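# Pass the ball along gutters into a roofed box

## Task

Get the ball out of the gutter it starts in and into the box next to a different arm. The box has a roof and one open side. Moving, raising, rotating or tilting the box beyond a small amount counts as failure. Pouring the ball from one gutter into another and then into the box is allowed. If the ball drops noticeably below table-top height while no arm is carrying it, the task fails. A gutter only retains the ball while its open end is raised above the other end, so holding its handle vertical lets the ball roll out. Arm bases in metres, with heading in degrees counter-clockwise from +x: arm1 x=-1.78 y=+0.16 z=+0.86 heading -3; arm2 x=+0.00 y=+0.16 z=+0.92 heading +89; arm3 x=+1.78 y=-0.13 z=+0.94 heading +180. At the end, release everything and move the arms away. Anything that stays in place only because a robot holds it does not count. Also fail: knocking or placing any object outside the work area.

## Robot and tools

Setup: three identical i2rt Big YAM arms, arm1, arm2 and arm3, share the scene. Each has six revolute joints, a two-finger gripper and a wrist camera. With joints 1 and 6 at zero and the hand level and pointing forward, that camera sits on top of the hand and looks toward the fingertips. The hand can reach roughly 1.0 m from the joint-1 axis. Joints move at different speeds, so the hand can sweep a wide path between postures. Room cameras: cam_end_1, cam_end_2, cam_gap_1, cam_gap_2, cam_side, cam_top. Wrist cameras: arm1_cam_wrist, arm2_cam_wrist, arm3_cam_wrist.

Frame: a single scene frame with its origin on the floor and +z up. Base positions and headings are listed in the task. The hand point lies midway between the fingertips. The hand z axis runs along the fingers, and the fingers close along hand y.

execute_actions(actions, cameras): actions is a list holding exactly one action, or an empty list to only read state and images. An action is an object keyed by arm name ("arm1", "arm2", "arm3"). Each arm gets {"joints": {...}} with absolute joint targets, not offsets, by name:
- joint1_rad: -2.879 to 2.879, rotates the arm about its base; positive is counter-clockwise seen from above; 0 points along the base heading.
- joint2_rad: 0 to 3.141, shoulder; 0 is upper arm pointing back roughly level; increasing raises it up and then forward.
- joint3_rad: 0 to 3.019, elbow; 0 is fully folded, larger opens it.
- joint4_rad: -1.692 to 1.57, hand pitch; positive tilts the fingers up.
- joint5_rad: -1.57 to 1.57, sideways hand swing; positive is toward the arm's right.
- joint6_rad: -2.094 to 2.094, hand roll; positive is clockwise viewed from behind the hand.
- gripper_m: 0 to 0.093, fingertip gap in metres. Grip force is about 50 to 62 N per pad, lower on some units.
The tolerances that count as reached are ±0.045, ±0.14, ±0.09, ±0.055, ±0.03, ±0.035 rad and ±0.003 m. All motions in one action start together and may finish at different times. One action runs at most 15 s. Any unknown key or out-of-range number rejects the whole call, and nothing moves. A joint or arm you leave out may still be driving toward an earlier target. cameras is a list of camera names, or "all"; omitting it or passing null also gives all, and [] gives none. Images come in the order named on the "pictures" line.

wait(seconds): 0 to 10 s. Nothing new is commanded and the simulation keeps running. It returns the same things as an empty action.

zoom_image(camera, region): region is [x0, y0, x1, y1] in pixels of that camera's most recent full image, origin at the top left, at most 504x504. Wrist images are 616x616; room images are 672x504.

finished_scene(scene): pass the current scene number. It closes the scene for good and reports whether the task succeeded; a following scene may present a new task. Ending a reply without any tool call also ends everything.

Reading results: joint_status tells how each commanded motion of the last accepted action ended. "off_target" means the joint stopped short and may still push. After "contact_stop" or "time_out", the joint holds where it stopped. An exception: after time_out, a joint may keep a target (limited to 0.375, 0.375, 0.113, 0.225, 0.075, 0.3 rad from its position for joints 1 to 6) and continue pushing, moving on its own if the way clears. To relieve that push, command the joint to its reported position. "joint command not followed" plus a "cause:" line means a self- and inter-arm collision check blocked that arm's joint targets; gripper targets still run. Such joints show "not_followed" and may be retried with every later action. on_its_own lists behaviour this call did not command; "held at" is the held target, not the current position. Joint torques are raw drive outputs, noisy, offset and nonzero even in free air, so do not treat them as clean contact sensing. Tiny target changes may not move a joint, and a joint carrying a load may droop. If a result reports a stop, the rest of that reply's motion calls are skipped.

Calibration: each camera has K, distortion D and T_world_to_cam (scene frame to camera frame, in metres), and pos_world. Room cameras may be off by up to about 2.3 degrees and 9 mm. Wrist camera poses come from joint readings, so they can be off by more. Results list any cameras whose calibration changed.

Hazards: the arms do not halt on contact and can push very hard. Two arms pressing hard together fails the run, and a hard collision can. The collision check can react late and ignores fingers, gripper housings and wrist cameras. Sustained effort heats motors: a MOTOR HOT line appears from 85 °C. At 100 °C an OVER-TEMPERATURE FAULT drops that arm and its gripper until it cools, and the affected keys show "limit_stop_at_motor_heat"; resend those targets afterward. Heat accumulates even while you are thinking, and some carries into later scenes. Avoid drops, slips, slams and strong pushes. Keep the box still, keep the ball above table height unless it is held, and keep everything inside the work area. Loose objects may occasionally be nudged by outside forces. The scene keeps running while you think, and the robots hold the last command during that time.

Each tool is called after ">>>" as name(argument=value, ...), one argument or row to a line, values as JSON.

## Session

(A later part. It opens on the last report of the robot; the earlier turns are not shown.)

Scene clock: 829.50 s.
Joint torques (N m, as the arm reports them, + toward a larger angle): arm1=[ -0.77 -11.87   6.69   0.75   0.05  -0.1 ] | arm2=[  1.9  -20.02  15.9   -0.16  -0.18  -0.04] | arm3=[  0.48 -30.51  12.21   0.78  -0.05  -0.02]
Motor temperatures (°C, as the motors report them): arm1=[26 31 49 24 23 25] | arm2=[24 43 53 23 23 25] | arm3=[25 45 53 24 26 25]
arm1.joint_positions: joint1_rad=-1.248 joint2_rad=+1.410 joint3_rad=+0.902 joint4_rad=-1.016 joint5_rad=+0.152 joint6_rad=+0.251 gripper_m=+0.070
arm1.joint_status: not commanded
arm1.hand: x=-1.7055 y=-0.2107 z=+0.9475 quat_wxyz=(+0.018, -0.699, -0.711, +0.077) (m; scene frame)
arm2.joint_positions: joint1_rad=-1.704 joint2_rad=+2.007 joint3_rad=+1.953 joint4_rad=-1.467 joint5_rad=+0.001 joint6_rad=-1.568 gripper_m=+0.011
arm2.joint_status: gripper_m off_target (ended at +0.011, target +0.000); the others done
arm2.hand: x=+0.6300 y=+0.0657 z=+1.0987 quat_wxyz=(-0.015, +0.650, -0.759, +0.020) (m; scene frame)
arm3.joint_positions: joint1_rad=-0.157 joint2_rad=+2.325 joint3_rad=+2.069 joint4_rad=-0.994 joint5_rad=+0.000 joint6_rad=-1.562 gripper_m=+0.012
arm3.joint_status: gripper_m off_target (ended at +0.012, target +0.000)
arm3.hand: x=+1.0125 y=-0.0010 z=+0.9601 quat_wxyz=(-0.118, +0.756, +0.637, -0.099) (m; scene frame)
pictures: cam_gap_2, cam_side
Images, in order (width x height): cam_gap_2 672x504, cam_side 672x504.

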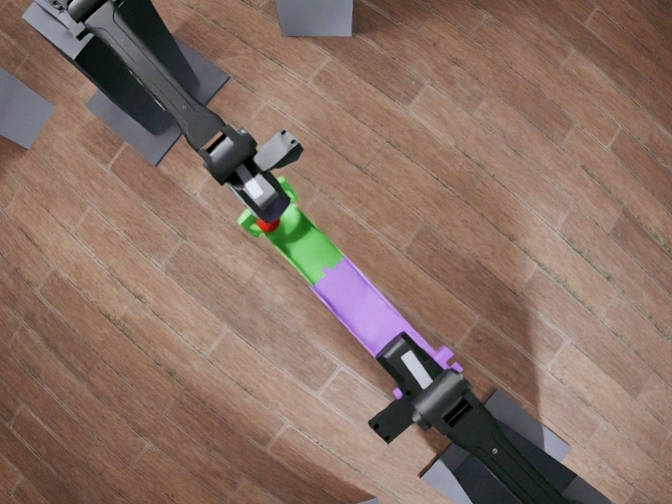

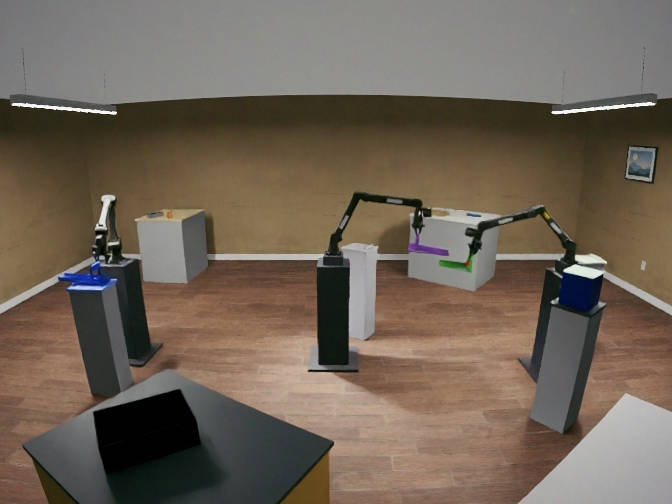

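>>> execute_actions(
  actions=[
    {"arm2":{"joints":{"joint2_rad":1.65,"joint4_rad":-1.3,"gripper_m":0.0}},"arm3":{"joints":{"gripper_m":0.0}}},
  ],
  cameras=["cam_side"],
)

>>> execute_actions(
  actions=[
    {"arm2":{"joints":{"joint1_rad":-0.269,"joint2_rad":1.65,"joint3_rad":1.653,"joint4_rad":-1.2,"joint5_rad":0.165,"joint6_rad":0.30,"gripper_m":0.0}},"arm3":{"joints":{"joint2_rad":1.85,"joint4_rad":-1.0,"gripper_m":0.0}}},
  ],
  cameras=["cam_side","cam_top"],
)

Scene clock: 849.10 s.
Joint torques (N m, as the arm reports them, + toward a larger angle): arm1=[ -0.89 -11.86   6.7    0.76   0.05  -0.11] | arm2=[  1.97 -16.79  12.44   2.22  -0.17   0.  ] | arm3=[  1.04 -30.62  12.49   0.91   0.    -0.01]
Motor temperatures (°C, as the motors report them): arm1=[26 31 49 24 23 25] | arm2=[24 43 53 23 23 25] | arm3=[25 46 53 24 26 25]
arm1.joint_positions: joint1_rad=-1.248 joint2_rad=+1.410 joint3_rad=+0.902 joint4_rad=-1.016 joint5_rad=+0.152 joint6_rad=+0.251 gripper_m=+0.070
arm1.joint_status: not commanded
arm1.hand: x=-1.7055 y=-0.2107 z=+0.9475 quat_wxyz=(+0.018, -0.699, -0.711, +0.077) (m; scene frame)
arm2.joint_positions: joint1_rad=-1.704 joint2_rad=+1.663 joint3_rad=+1.995 joint4_rad=-1.322 joint5_rad=+0.001 joint6_rad=-1.568 gripper_m=+0.011
arm2.joint_status: gripper_m off_target (ended at +0.011, target +0.000); the others done
arm2.hand: x=+0.6138 y=+0.0688 z=+1.3397 quat_wxyz=(-0.185, +0.623, -0.728, +0.218) (m; scene frame)
arm3.joint_positions: joint1_rad=-0.157 joint2_rad=+2.325 joint3_rad=+2.069 joint4_rad=-0.994 joint5_rad=+0.000 joint6_rad=-1.562 gripper_m=+0.012
arm3.joint_status: gripper_m off_target (ended at +0.012, target +0.000)
arm3.hand: x=+1.0125 y=-0.0010 z=+0.9601 quat_wxyz=(-0.118, +0.756, +0.637, -0.099) (m; scene frame)
pictures: cam_side
Images, in order (width x height): cam_side 672x504.

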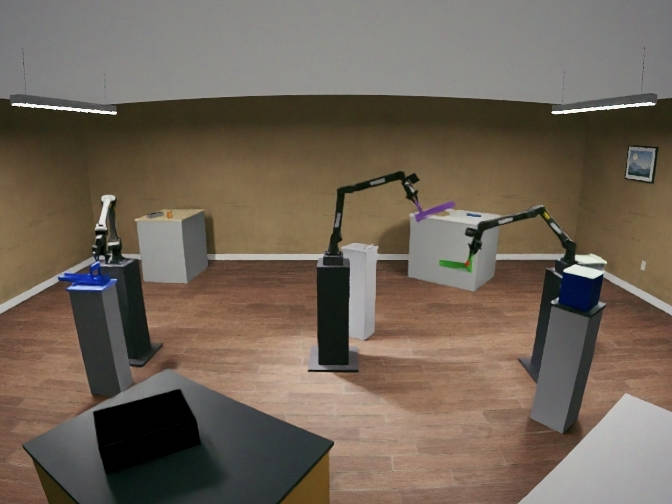

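Scene clock: 851.40 s.
Joint torques (N m, as the arm reports them, + toward a larger angle): arm1=[ -0.82 -11.9    6.67   0.73   0.05  -0.12] | arm2=[  1.31 -18.56  12.22   1.32   0.21   0.01] | arm3=[  0.63 -25.28  10.75   1.62  -0.02   0.03]
Motor temperatures (°C, as the motors report them): arm1=[26 31 48 24 23 25] | arm2=[24 43 52 23 23 25] | arm3=[25 46 53 24 26 25]
arm1.joint_positions: joint1_rad=-1.248 joint2_rad=+1.410 joint3_rad=+0.902 joint4_rad=-1.016 joint5_rad=+0.152 joint6_rad=+0.251 gripper_m=+0.070
arm1.joint_status: not commanded
arm1.hand: x=-1.7055 y=-0.2107 z=+0.9475 quat_wxyz=(+0.018, -0.699, -0.711, +0.077) (m; scene frame)
arm2.joint_positions: joint1_rad=-0.262 joint2_rad=+1.680 joint3_rad=+1.641 joint4_rad=-1.209 joint5_rad=+0.159 joint6_rad=+0.293 gripper_m=+0.011
arm2.joint_status: gripper_m off_target (ended at +0.011, target +0.000); the others done
arm2.hand: x=+0.1896 y=+0.7217 z=+1.1716 quat_wxyz=(-0.167, +0.460, -0.870, -0.058) (m; scene frame)
arm3.joint_positions: joint1_rad=-0.157 joint2_rad=+1.884 joint3_rad=+2.104 joint4_rad=-1.007 joint5_rad=+0.000 joint6_rad=-1.562 gripper_m=+0.012
arm3.joint_status: gripper_m off_target (ended at +0.012, target +0.000); the others done
arm3.hand: x=+1.0357 y=-0.0062 z=+1.3100 quat_wxyz=(-0.287, +0.708, +0.597, -0.244) (m; scene frame)
pictures: cam_side, cam_top
Images, in order (width x height): cam_side 672x504, cam_top 672x504.

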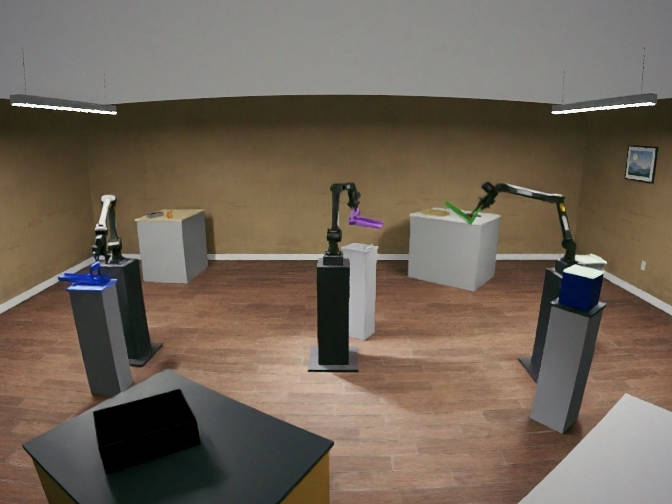

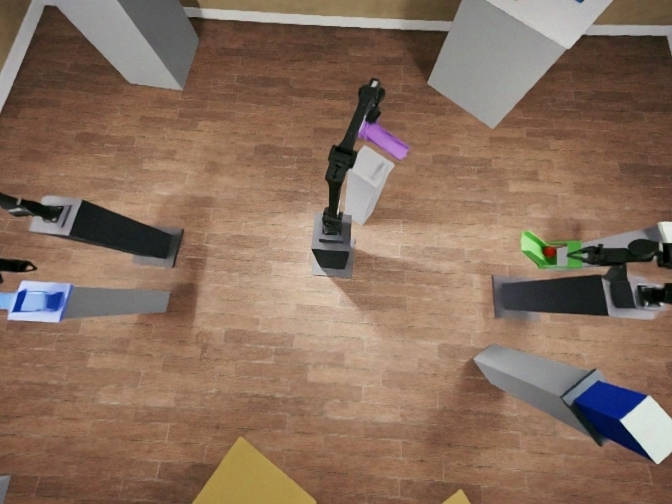

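>>> execute_actions(
  actions=[
    {"arm2":{"joints":{"joint2_rad":1.848,"joint3_rad":1.653,"joint4_rad":-1.355,"joint5_rad":0.165,"joint6_rad":0.30,"gripper_m":0.0}},"arm3":{"joints":{"joint1_rad":1.0,"joint2_rad":1.5,"joint3_rad":1.6,"joint4_rad":-1.0,"gripper_m":0.0}}},
  ],
  cameras=["cam_side","cam_top","arm2_cam_wrist","arm3_cam_wrist","cam_end_2"],
)

Scene clock: 861.60 s.
Joint torques (N m, as the arm reports them, + toward a larger angle): arm1=[ -0.86 -11.89   6.7    0.72   0.06  -0.12] | arm2=[  1.12 -20.47  11.91  -0.19   0.16   0.04] | arm3=[  0.25 -17.53  10.29   1.1    0.01  -0.03]
Motor temperatures (°C, as the motors report them): arm1=[26 31 48 24 23 25] | arm2=[24 42 50 23 23 25] | arm3=[25 44 52 24 26 25]
arm1.joint_positions: joint1_rad=-1.248 joint2_rad=+1.410 joint3_rad=+0.902 joint4_rad=-1.016 joint5_rad=+0.152 joint6_rad=+0.251 gripper_m=+0.070
arm1.joint_status: not commanded
arm1.hand: x=-1.7055 y=-0.2107 z=+0.9475 quat_wxyz=(+0.018, -0.699, -0.711, +0.077) (m; scene frame)
arm2.joint_positions: joint1_rad=-0.262 joint2_rad=+1.874 joint3_rad=+1.633 joint4_rad=-1.341 joint5_rad=+0.162 joint6_rad=+0.295 gripper_m=+0.011
arm2.joint_status: gripper_m off_target (ended at +0.011, target +0.000); the others done
arm2.hand: x=+0.1838 y=+0.7004 z=+1.0555 quat_wxyz=(-0.053, +0.477, -0.875, +0.061) (m; scene frame)
arm3.joint_positions: joint1_rad=+1.005 joint2_rad=+1.522 joint3_rad=+1.579 joint4_rad=-1.007 joint5_rad=-0.002 joint6_rad=-1.563 gripper_m=+0.012
arm3.joint_status: gripper_m off_target (ended at +0.012, target +0.000); the others done
arm3.hand: x=+1.4534 y=-0.6289 z=+1.2686 quat_wxyz=(-0.079, +0.274, +0.913, -0.291) (m; scene frame)
pictures: arm2_cam_wrist, arm3_cam_wrist, cam_end_2, cam_side, cam_top
camera_calibration (this result's frames):
arm2_cam_wrist: T_world_to_cam=[[0.830104, -0.53815, 0.146021, 0.0706655], [-0.522098, -0.658159, 0.542439, -0.00834196], [-0.195808, -0.526518, -0.827308, 1.40289], [0, 0, 0, 1]] pos_world=[0.211681, 0.771183, 1.15482]
arm3_cam_wrist: T_world_to_cam=[[-0.466686, -0.675837, 0.570481, -0.469956], [-0.50274, 0.733401, 0.457576, 0.619017], [-0.727638, -0.073259, -0.682038, 1.99829], [0, 0, 0, 1]] pos_world=[1.54592, -0.625208, 1.34776]
Images, in order (width x height): arm2_cam_wrist 616x616, arm3_cam_wrist 616x616, cam_end_2 672x504, cam_side 672x504, cam_top 672x504.

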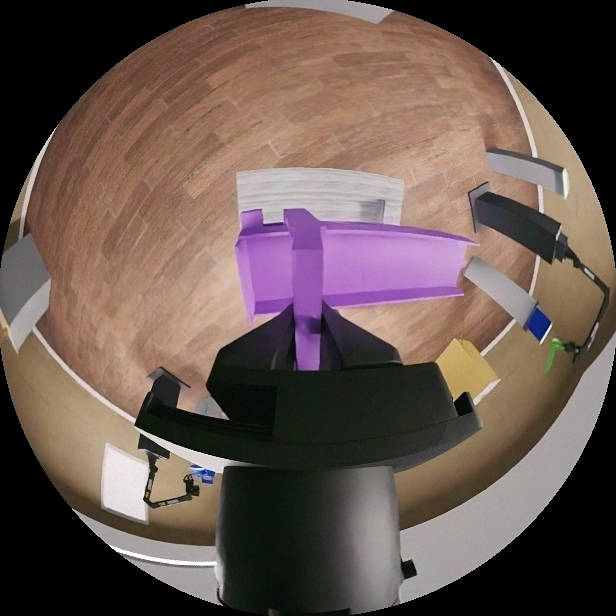

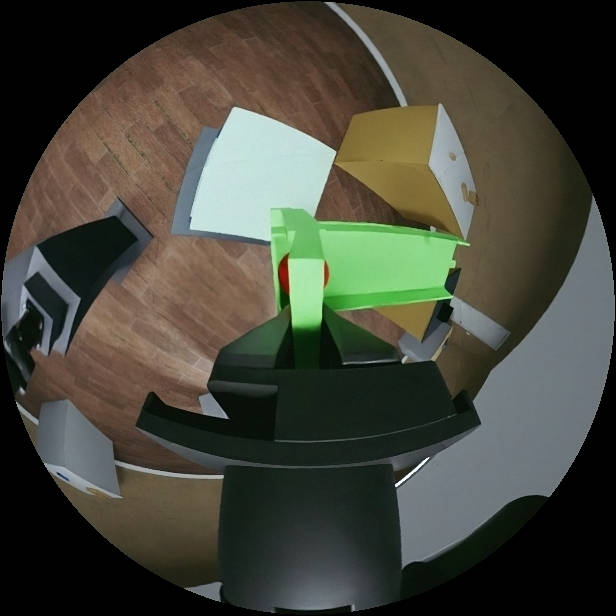

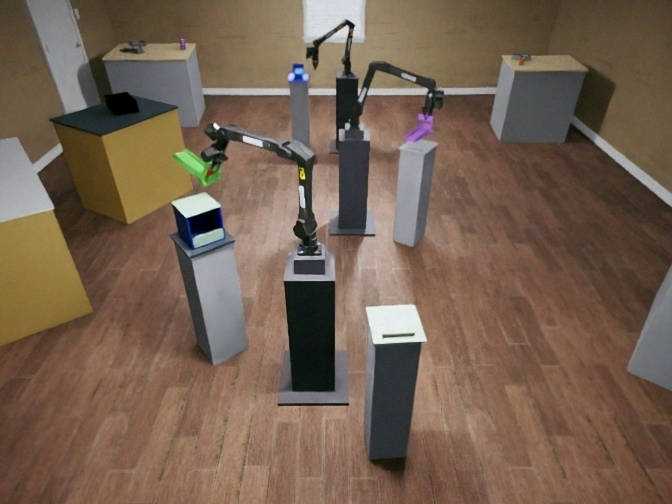

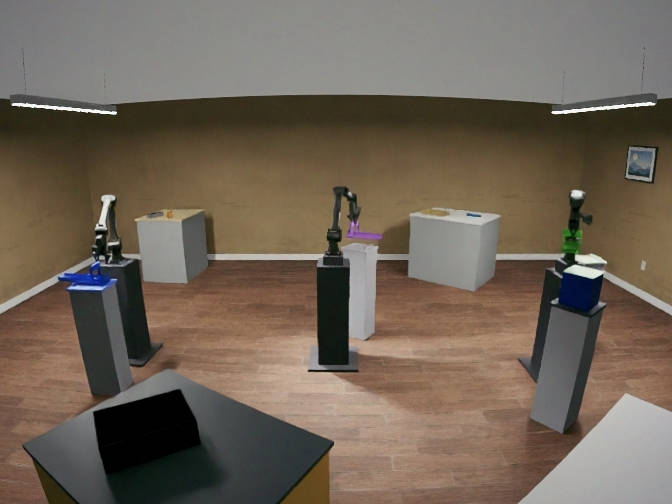

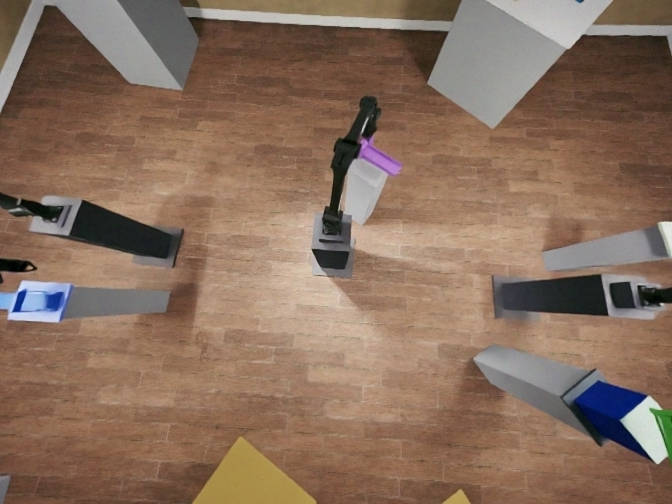

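>>> execute_actions(
  actions=[
    {"arm2":{"joints":{"joint2_rad":1.90,"joint3_rad":1.57,"joint4_rad":-1.2,"joint5_rad":0.15,"joint6_rad":0.30,"gripper_m":0.0}},"arm3":{"joints":{"gripper_m":0.0}}},
  ],
  cameras=["cam_side","arm2_cam_wrist","cam_end_2","cam_top"],
)

>>> zoom_image(
  camera="cam_end_2",
  region=[150, 110, 330, 270],
)

>>> zoom_image(
  camera="cam_side",
  region=[300, 190, 420, 280],
)

Scene clock: 877.90 s.
Joint torques (N m, as the arm reports them, + toward a larger angle): arm1=[ -0.93 -11.88   6.71   0.71   0.04  -0.12] | arm2=[  1.41 -18.59  10.52   1.12   0.1    0.04] | arm3=[ -0.76 -18.5   10.29   1.4    0.06  -0.04]
Motor temperatures (°C, as the motors report them): arm1=[26 31 48 24 23 25] | arm2=[24 43 49 23 23 25] | arm3=[25 41 50 24 26 25]
arm1.joint_positions: joint1_rad=-1.248 joint2_rad=+1.410 joint3_rad=+0.902 joint4_rad=-1.016 joint5_rad=+0.152 joint6_rad=+0.251 gripper_m=+0.070
arm1.joint_status: not commanded
arm1.hand: x=-1.7055 y=-0.2107 z=+0.9475 quat_wxyz=(+0.018, -0.699, -0.711, +0.077) (m; scene frame)
arm2.joint_positions: joint1_rad=-0.262 joint2_rad=+1.896 joint3_rad=+1.562 joint4_rad=-1.215 joint5_rad=+0.148 joint6_rad=+0.295 gripper_m=+0.011
arm2.joint_status: gripper_m off_target (ended at +0.011, target +0.000); the others done
arm2.hand: x=+0.1831 y=+0.7062 z=+1.0167 quat_wxyz=(-0.059, +0.476, -0.876, +0.045) (m; scene frame)
arm3.joint_positions: joint1_rad=+1.005 joint2_rad=+1.522 joint3_rad=+1.579 joint4_rad=-1.007 joint5_rad=-0.002 joint6_rad=-1.563 gripper_m=+0.012
arm3.joint_status: gripper_m off_target (ended at +0.012, target +0.000)
arm3.hand: x=+1.4534 y=-0.6289 z=+1.2686 quat_wxyz=(-0.079, +0.274, +0.913, -0.291) (m; scene frame)
pictures: arm2_cam_wrist, cam_end_2, cam_side, cam_top
camera_calibration (this result's frames):
arm2_cam_wrist: T_world_to_cam=[[0.830625, -0.542887, 0.123839, 0.105841], [-0.520073, -0.676894, 0.520902, 0.0508827], [-0.198965, -0.497079, -0.844586, 1.37106], [0, 0, 0, 1]] pos_world=[0.211342, 0.773427, 1.11836]
Images, in order (width x height): arm2_cam_wrist 616x616, cam_end_2 672x504, cam_side 672x504, cam_top 672x504.

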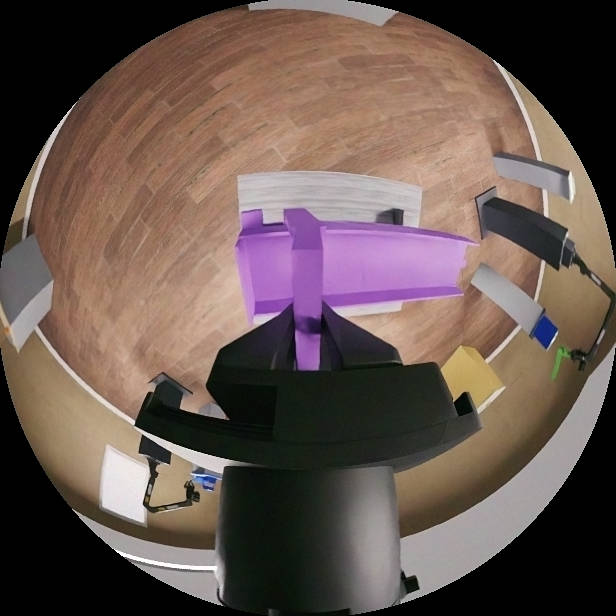

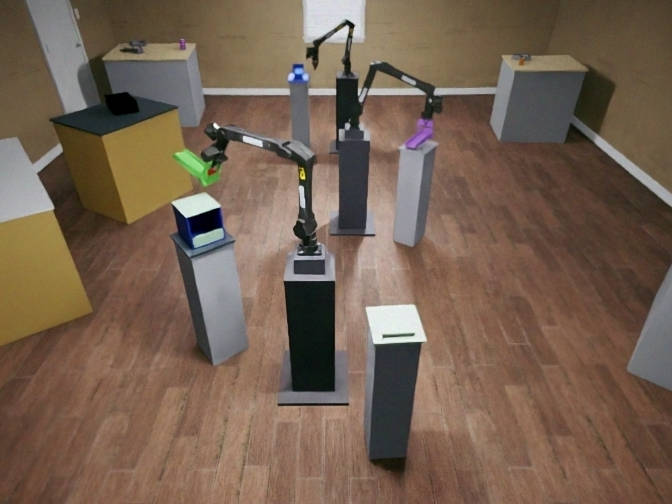

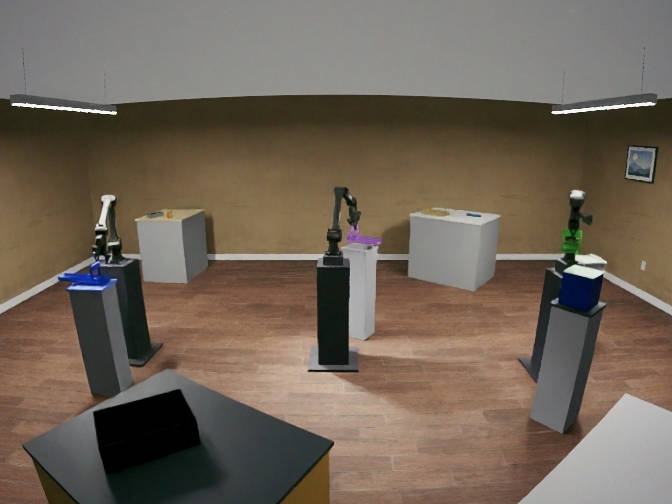

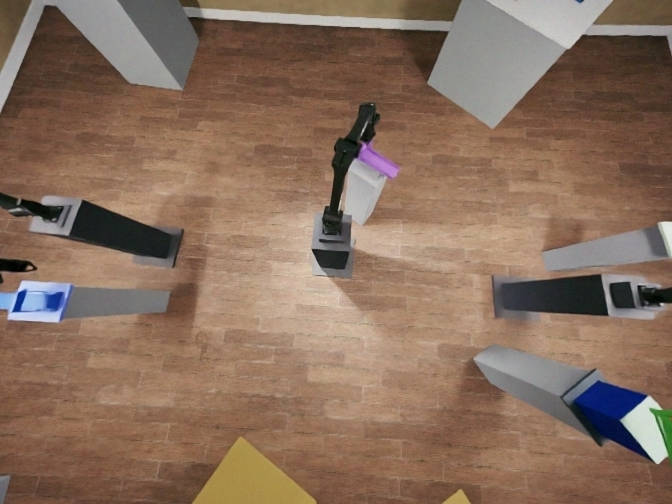

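Region (150, 110, 330, 270) of cam_end_2's 672x504 image, scaled by 2.800, with more detail than that image has.

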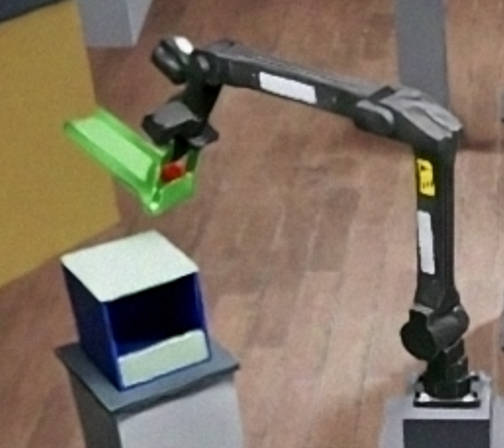

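Region (300, 190, 420, 280) of cam_side's 672x504 image, scaled by 4.200, with more detail than that image has; it fills the top 378 rows of this view, and the rest is white.

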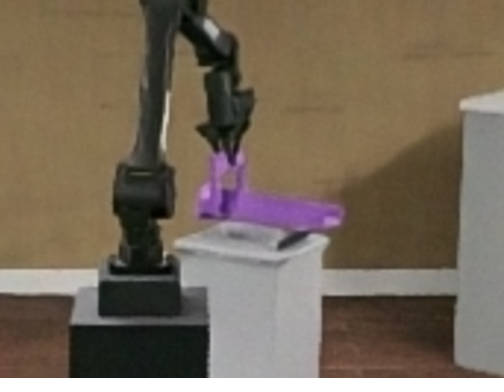

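>>> execute_actions(
  actions=[
    {"arm2":{"joints":{"joint2_rad":1.93,"joint3_rad":1.54,"joint4_rad":-1.17,"joint5_rad":0.145,"gripper_m":0.0}},"arm3":{"joints":{"gripper_m":0.0}}},
  ],
  cameras=["cam_side","arm2_cam_wrist"],
)

>>> zoom_image(
  camera="cam_side",
  region=[300, 190, 420, 280],
)

Scene clock: 885.27 s.
Joint torques (N m, as the arm reports them, + toward a larger angle): arm1=[ -0.86 -11.73   6.7    0.73   0.05  -0.1 ] | arm2=[  1.23 -17.44  10.09   1.     0.06   0.04] | arm3=[  0.21 -17.96  10.6    1.36   0.02   0.03]
Motor temperatures (°C, as the motors report them): arm1=[26 31 48 24 23 25] | arm2=[24 42 48 23 23 25] | arm3=[25 41 50 24 26 25]
arm1.joint_positions: joint1_rad=-1.248 joint2_rad=+1.410 joint3_rad=+0.902 joint4_rad=-1.016 joint5_rad=+0.152 joint6_rad=+0.251 gripper_m=+0.070
arm1.joint_status: not commanded
arm1.hand: x=-1.7055 y=-0.2107 z=+0.9475 quat_wxyz=(+0.018, -0.699, -0.711, +0.077) (m; scene frame)
arm2.joint_positions: joint1_rad=-0.262 joint2_rad=+1.921 joint3_rad=+1.534 joint4_rad=-1.184 joint5_rad=+0.144 joint6_rad=+0.295 gripper_m=+0.011
arm2.joint_status: gripper_m off_target (ended at +0.011, target +0.000); the others done
arm2.hand: x=+0.1812 y=+0.7024 z=+0.9933 quat_wxyz=(-0.050, +0.477, -0.876, +0.051) (m; scene frame)
arm3.joint_positions: joint1_rad=+1.005 joint2_rad=+1.522 joint3_rad=+1.579 joint4_rad=-1.007 joint5_rad=-0.002 joint6_rad=-1.563 gripper_m=+0.012
arm3.joint_status: gripper_m off_target (ended at +0.012, target +0.000)
arm3.hand: x=+1.4534 y=-0.6289 z=+1.2686 quat_wxyz=(-0.079, +0.274, +0.913, -0.291) (m; scene frame)
pictures: arm2_cam_wrist, cam_side
camera_calibration (this result's frames):
arm2_cam_wrist: T_world_to_cam=[[0.831948, -0.540396, 0.125834, 0.104283], [-0.514528, -0.666506, 0.539472, 0.0327156], [-0.20766, -0.513558, -0.832548, 1.35028], [0, 0, 0, 1]] pos_world=[0.210473, 0.771604, 1.0934]
Images, in order (width x height): arm2_cam_wrist 616x616, cam_side 672x504.

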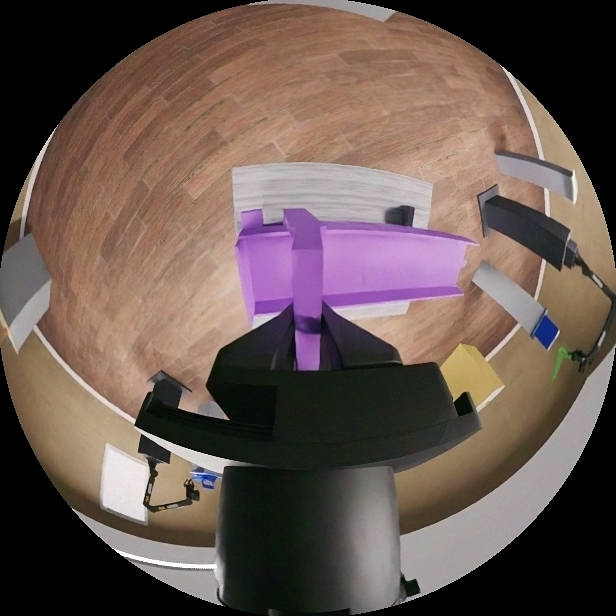

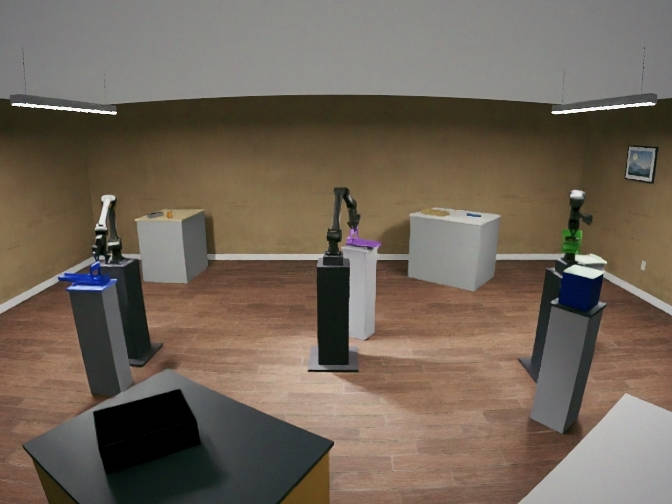

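Region (300, 190, 420, 280) of cam_side's 672x504 image, scaled by 4.200, with more detail than that image has; it fills the top 378 rows of this view, and the rest is white.

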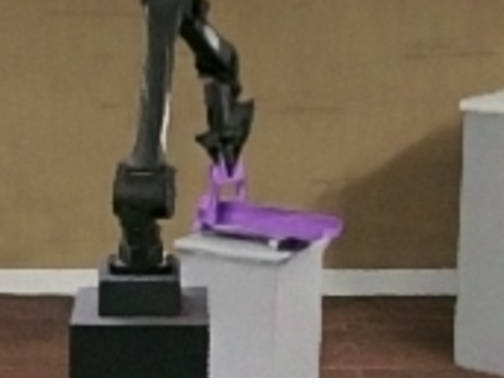

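>>> execute_actions(
  actions=[
    {"arm2":{"joints":{"joint2_rad":1.945,"gripper_m":0.0}},"arm3":{"joints":{"joint1_rad":1.215,"joint2_rad":0.95,"joint4_rad":-1.35,"gripper_m":0.0}}},
  ],
  cameras=["cam_side","cam_end_2"],
)

>>> zoom_image(
  camera="cam_side",
  region=[300, 190, 420, 280],
)

Scene clock: 962.03 s.
Joint torques (N m, as the arm reports them, + toward a larger angle): arm1=[ -0.82 -11.9    6.69   0.72   0.05  -0.11] | arm2=[  1.19 -17.03  10.09   0.97   0.07   0.04] | arm3=[-1.29 -6.04  9.39  1.53  0.06  0.01]
Motor temperatures (°C, as the motors report them): arm1=[26 30 46 24 22 25] | arm2=[24 42 46 23 23 25] | arm3=[25 39 51 24 26 25]
arm1.joint_positions: joint1_rad=-1.248 joint2_rad=+1.410 joint3_rad=+0.902 joint4_rad=-1.016 joint5_rad=+0.152 joint6_rad=+0.251 gripper_m=+0.070
arm1.joint_status: not commanded
arm1.hand: x=-1.7055 y=-0.2107 z=+0.9475 quat_wxyz=(+0.018, -0.699, -0.711, +0.077) (m; scene frame)
arm2.joint_positions: joint1_rad=-0.262 joint2_rad=+1.928 joint3_rad=+1.534 joint4_rad=-1.184 joint5_rad=+0.144 joint6_rad=+0.295 gripper_m=+0.011
arm2.joint_status: gripper_m off_target (ended at +0.011, target +0.000); the others done
arm2.hand: x=+0.1811 y=+0.7020 z=+0.9896 quat_wxyz=(-0.048, +0.477, -0.876, +0.054) (m; scene frame)
arm3.joint_positions: joint1_rad=+1.226 joint2_rad=+0.973 joint3_rad=+1.578 joint4_rad=-1.355 joint5_rad=-0.002 joint6_rad=-1.563 gripper_m=+0.012
arm3.joint_status: gripper_m off_target (ended at +0.012, target +0.000); the others done
arm3.hand: x=+1.6499 y=-0.4653 z=+1.4693 quat_wxyz=(-0.062, +0.165, +0.903, -0.392) (m; scene frame)
pictures: cam_end_2, cam_side
Images, in order (width x height): cam_end_2 672x504, cam_side 672x504.

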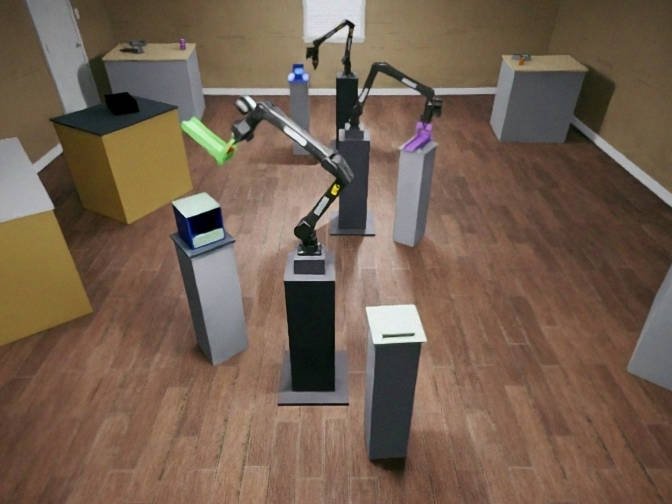

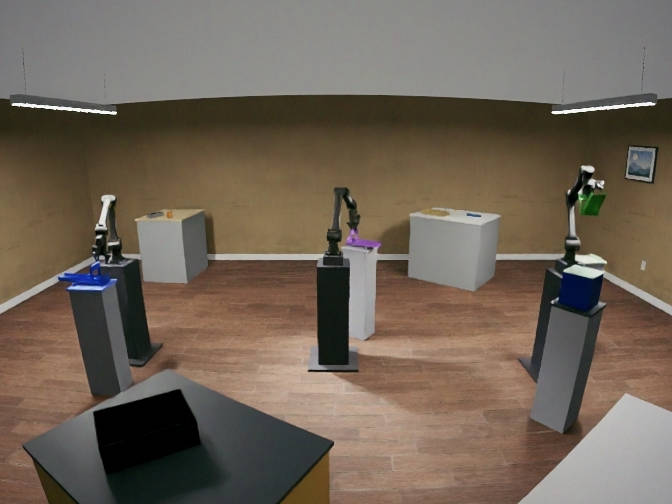

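Region (300, 190, 420, 280) of cam_side's 672x504 image, scaled by 4.200, with more detail than that image has; it fills the top 378 rows of this view, and the rest is white.

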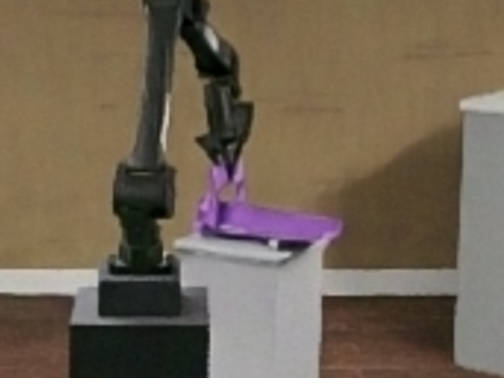

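>>> execute_actions(
  actions=[
    {"arm2":{"joints":{"gripper_m":0.07}},"arm3":{"joints":{"joint3_rad":0.9,"joint4_rad":-0.85,"gripper_m":0.0}}},
  ],
  cameras=["cam_side","cam_end_2"],
)

>>> execute_actions(
  actions=[
    {"arm2":{"joints":{"joint2_rad":1.6,"joint4_rad":-1.3,"gripper_m":0.07}},"arm3":{"joints":{"joint3_rad":0.62,"gripper_m":0.0}}},
  ],
  cameras=["cam_side","cam_end_2","arm3_cam_wrist","arm2_cam_wrist"],
)

Scene clock: 973.70 s.
Joint torques (N m, as the arm reports them, + toward a larger angle): arm1=[ -0.81 -11.92   6.67   0.75   0.05  -0.12] | arm2=[  1.28 -17.08  10.09   0.98   0.1    0.04] | arm3=[-0.85 -8.13 10.29  2.09 -0.05  0.06]
Motor temperatures (°C, as the motors report them): arm1=[26 30 46 24 22 25] | arm2=[24 41 46 23 23 25] | arm3=[25 37 50 24 26 25]
arm1.joint_positions: joint1_rad=-1.248 joint2_rad=+1.410 joint3_rad=+0.902 joint4_rad=-1.016 joint5_rad=+0.152 joint6_rad=+0.251 gripper_m=+0.070
arm1.joint_status: not commanded
arm1.hand: x=-1.7055 y=-0.2107 z=+0.9475 quat_wxyz=(+0.018, -0.699, -0.711, +0.077) (m; scene frame)
arm2.joint_positions: joint1_rad=-0.262 joint2_rad=+1.928 joint3_rad=+1.534 joint4_rad=-1.184 joint5_rad=+0.143 joint6_rad=+0.295 gripper_m=+0.070
arm2.joint_status: all done
arm2.hand: x=+0.1809 y=+0.7020 z=+0.9896 quat_wxyz=(-0.047, +0.477, -0.876, +0.053) (m; scene frame)
arm3.joint_positions: joint1_rad=+1.226 joint2_rad=+0.969 joint3_rad=+0.877 joint4_rad=-0.878 joint5_rad=-0.002 joint6_rad=-1.563 gripper_m=+0.012
arm3.joint_status: gripper_m off_target (ended at +0.012, target +0.000); the others done
arm3.hand: x=+1.6453 y=-0.4873 z=+1.1812 quat_wxyz=(-0.044, +0.172, +0.940, -0.290) (m; scene frame)
pictures: cam_end_2, cam_side
Images, in order (width x height): cam_end_2 672x504, cam_side 672x504.

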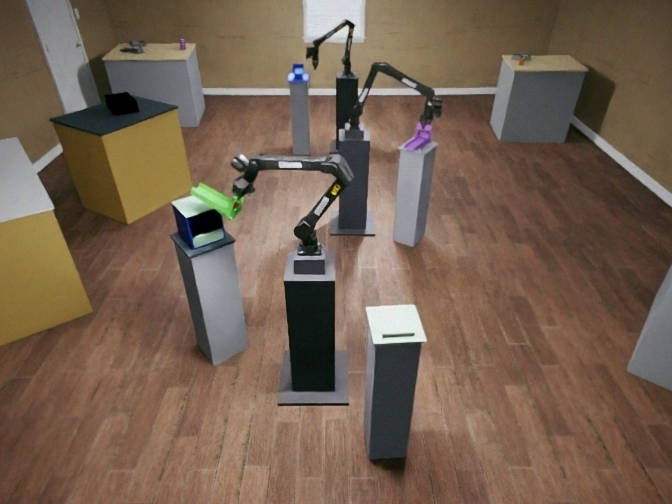

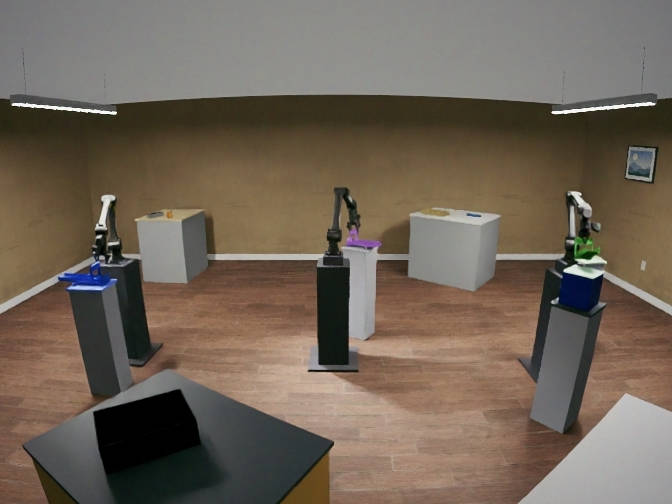

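Scene clock: 975.10 s.
Joint torques (N m, as the arm reports them, + toward a larger angle): arm1=[ -0.9  -11.91   6.7    0.73   0.06  -0.11] | arm2=[  1.13 -13.31  12.1    0.12   0.08   0.03] | arm3=[-1.49 -3.58  9.57  0.87 -0.1   0.18]
Motor temperatures (°C, as the motors report them): arm1=[26 30 46 24 22 25] | arm2=[24 41 46 23 23 25] | arm3=[25 37 50 24 26 25]
arm1.joint_positions: joint1_rad=-1.248 joint2_rad=+1.410 joint3_rad=+0.902 joint4_rad=-1.016 joint5_rad=+0.152 joint6_rad=+0.251 gripper_m=+0.070
arm1.joint_status: not commanded
arm1.hand: x=-1.7055 y=-0.2107 z=+0.9475 quat_wxyz=(+0.018, -0.699, -0.711, +0.077) (m; scene frame)
arm2.joint_positions: joint1_rad=-0.262 joint2_rad=+1.590 joint3_rad=+1.525 joint4_rad=-1.284 joint5_rad=+0.143 joint6_rad=+0.295 gripper_m=+0.070
arm2.joint_status: all done
arm2.hand: x=+0.1710 y=+0.6669 z=+1.1635 quat_wxyz=(-0.127, +0.467, -0.875, -0.028) (m; scene frame)
arm3.joint_positions: joint1_rad=+1.226 joint2_rad=+0.952 joint3_rad=+0.599 joint4_rad=-0.854 joint5_rad=-0.001 joint6_rad=-1.577 gripper_m=+0.012
arm3.joint_status: gripper_m off_target (ended at +0.012, target +0.000); the others done
arm3.hand: x=+1.6739 y=-0.4124 z=+1.0549 quat_wxyz=(-0.026, +0.170, +0.969, -0.176) (m; scene frame)
pictures: arm2_cam_wrist, arm3_cam_wrist, cam_end_2, cam_side
camera_calibration (this result's frames):
arm2_cam_wrist: T_world_to_cam=[[0.826277, -0.560215, 0.0585204, 0.164672], [-0.54188, -0.762252, 0.354032, 0.196382], [-0.153727, -0.32424, -0.933401, 1.45347], [0, 0, 0, 1]] pos_world=[0.193789, 0.713218, 1.27751]
arm3_cam_wrist: T_world_to_cam=[[-0.332773, -0.877201, 0.346093, -0.169401], [-0.699923, 0.475708, 0.532738, 0.813382], [-0.631957, -0.0649578, -0.772276, 1.96725], [0, 0, 0, 1]] pos_world=[1.75615, -0.407744, 1.14457]
Images, in order (width x height): arm2_cam_wrist 616x616, arm3_cam_wrist 616x616, cam_end_2 672x504, cam_side 672x504.

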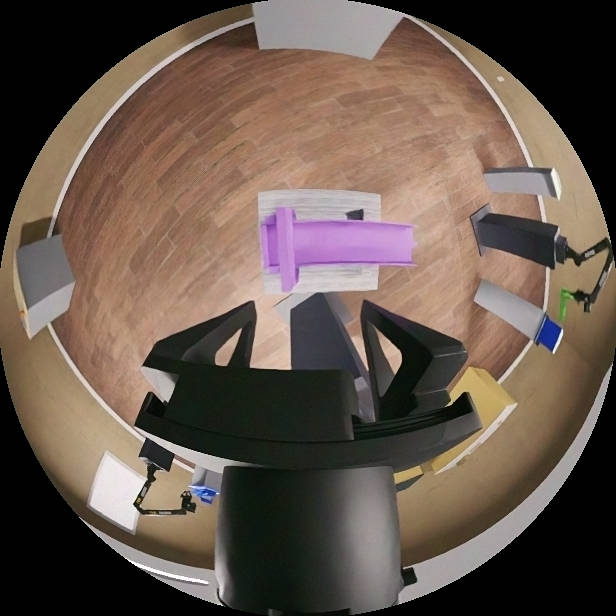

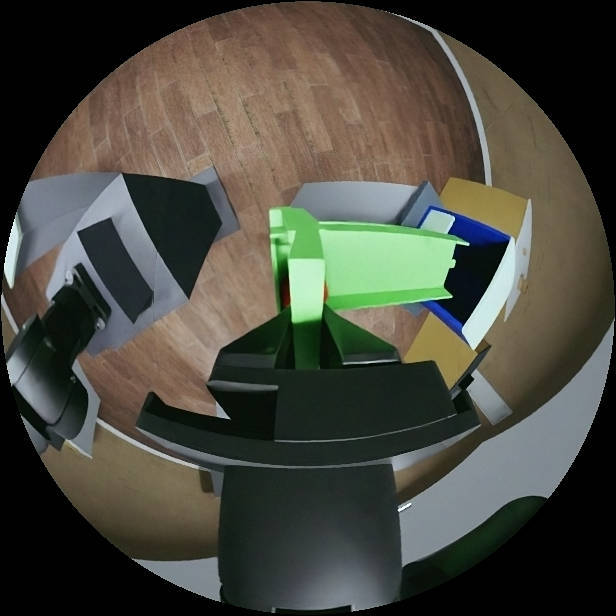

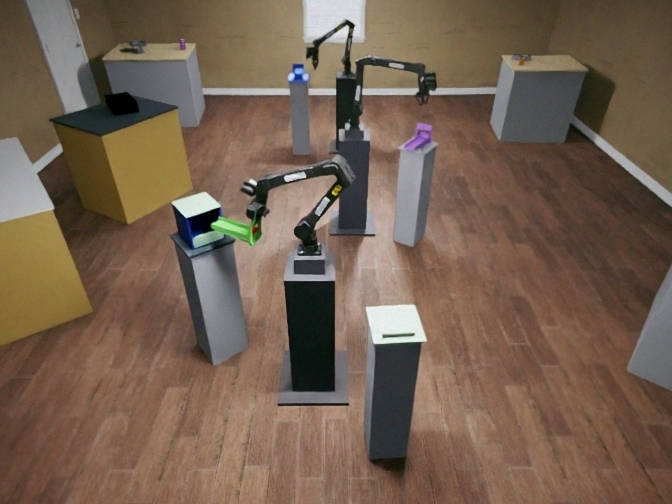

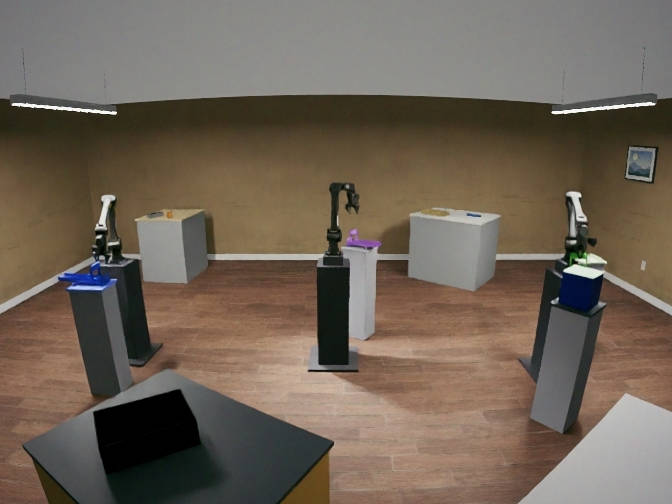

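>>> zoom_image(
  camera="cam_end_2",
  region=[160, 170, 290, 270],
)

>>> zoom_image(
  camera="arm3_cam_wrist",
  region=[380, 160, 560, 360],
)

Region (160, 170, 290, 270) of cam_end_2's 672x504 image, scaled by 3.877, with more detail than that image has; it fills the top 388 rows of this view, and the rest is white.

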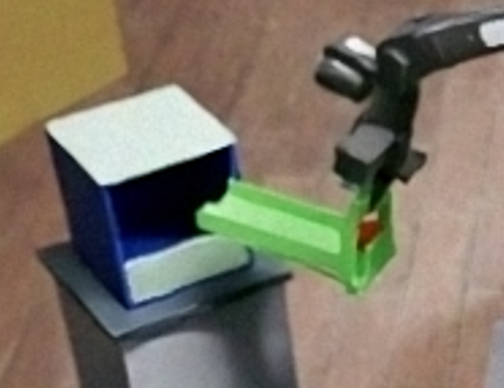

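Region (380, 160, 560, 360) of arm3_cam_wrist's 616x616 image, scaled by 2.520, with more detail than that image has; it fills the left 454 columns of this view, and the rest is white.

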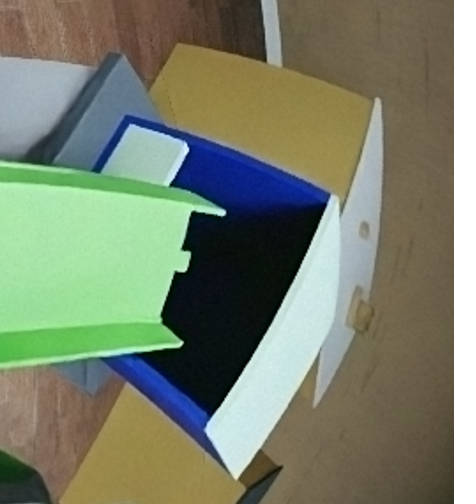

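>>> execute_actions(
  actions=[
    {"arm2":{"joints":{"joint1_rad":-0.9,"joint2_rad":1.3,"joint3_rad":1.35,"joint4_rad":-1.2,"gripper_m":0.07}},"arm3":{"joints":{"joint1_rad":1.195,"joint2_rad":1.04,"joint3_rad":0.71,"joint4_rad":-0.96,"gripper_m":0.0}}},
  ],
  cameras=["cam_side","cam_end_2","arm3_cam_wrist"],
)

>>> zoom_image(
  camera="cam_end_2",
  region=[160, 170, 290, 270],
)

Scene clock: 1065.67 s.
Joint torques (N m, as the arm reports them, + toward a larger angle): arm1=[ -0.91 -11.73   6.73   0.75   0.05  -0.12] | arm2=[ 2.07 -7.86 11.45  1.79 -0.03  0.03] | arm3=[-0.71 -5.76 11.85  0.38  0.02  0.21]
Motor temperatures (°C, as the motors report them): arm1=[26 29 45 24 22 25] | arm2=[24 39 48 23 23 25] | arm3=[25 33 50 24 26 25]
arm1.joint_positions: joint1_rad=-1.248 joint2_rad=+1.410 joint3_rad=+0.902 joint4_rad=-1.016 joint5_rad=+0.152 joint6_rad=+0.251 gripper_m=+0.070
arm1.joint_status: not commanded
arm1.hand: x=-1.7055 y=-0.2107 z=+0.9475 quat_wxyz=(+0.018, -0.699, -0.711, +0.077) (m; scene frame)
arm2.joint_positions: joint1_rad=-0.902 joint2_rad=+1.283 joint3_rad=+1.348 joint4_rad=-1.216 joint5_rad=+0.147 joint6_rad=+0.295 gripper_m=+0.070
arm2.joint_status: all done
arm2.hand: x=+0.3819 y=+0.4211 z=+1.2340 quat_wxyz=(-0.217, +0.158, -0.963, -0.030) (m; scene frame)
arm3.joint_positions: joint1_rad=+1.206 joint2_rad=+1.049 joint3_rad=+0.645 joint4_rad=-0.954 joint5_rad=-0.001 joint6_rad=-1.577 gripper_m=+0.012
arm3.joint_status: gripper_m off_target (ended at +0.012, target +0.000); the others done
arm3.hand: x=+1.6715 y=-0.4024 z=+1.0404 quat_wxyz=(-0.014, +0.181, +0.978, -0.102) (m; scene frame)
pictures: arm3_cam_wrist, cam_end_2, cam_side
camera_calibration (this result's frames):
arm3_cam_wrist: T_world_to_cam=[[-0.363641, -0.909813, 0.200016, 0.0341088], [-0.721158, 0.410863, 0.557784, 0.798037], [-0.589658, 0.0585903, -0.805525, 1.96876], [0, 0, 0, 1]] pos_world=[1.74881, -0.412201, 1.13393]
Images, in order (width x height): arm3_cam_wrist 616x616, cam_end_2 672x504, cam_side 672x504.

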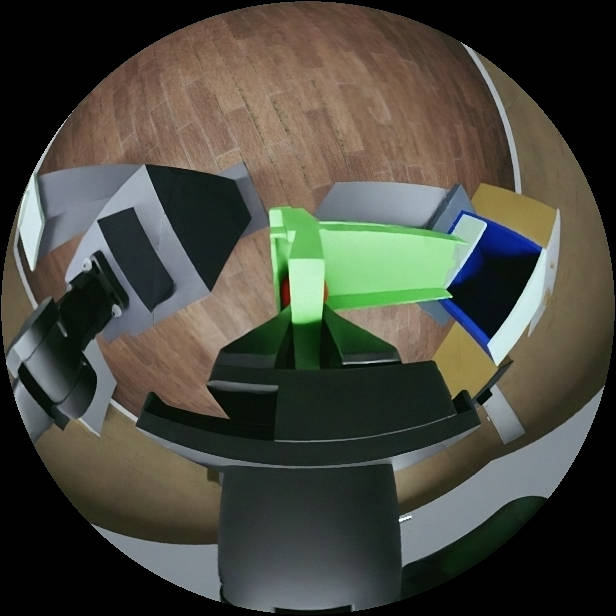

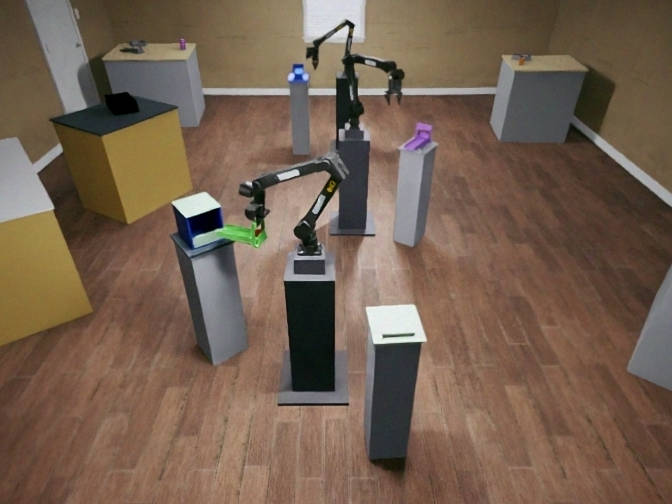

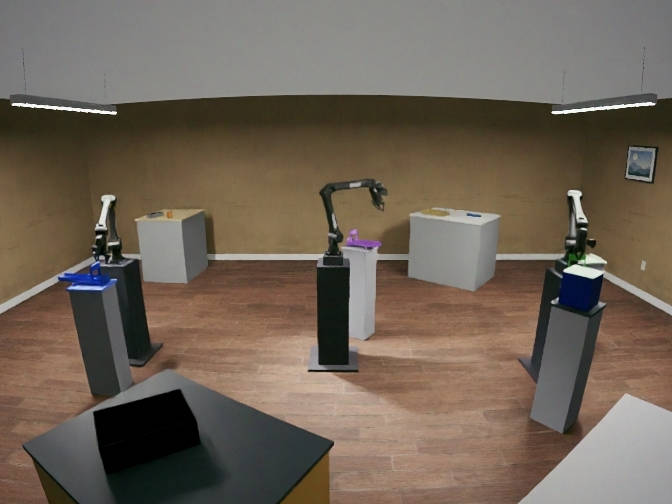

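Region (160, 170, 290, 270) of cam_end_2's 672x504 image, scaled by 3.877, with more detail than that image has; it fills the top 388 rows of this view, and the rest is white.

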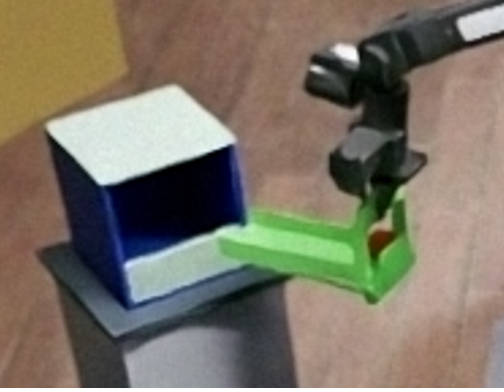

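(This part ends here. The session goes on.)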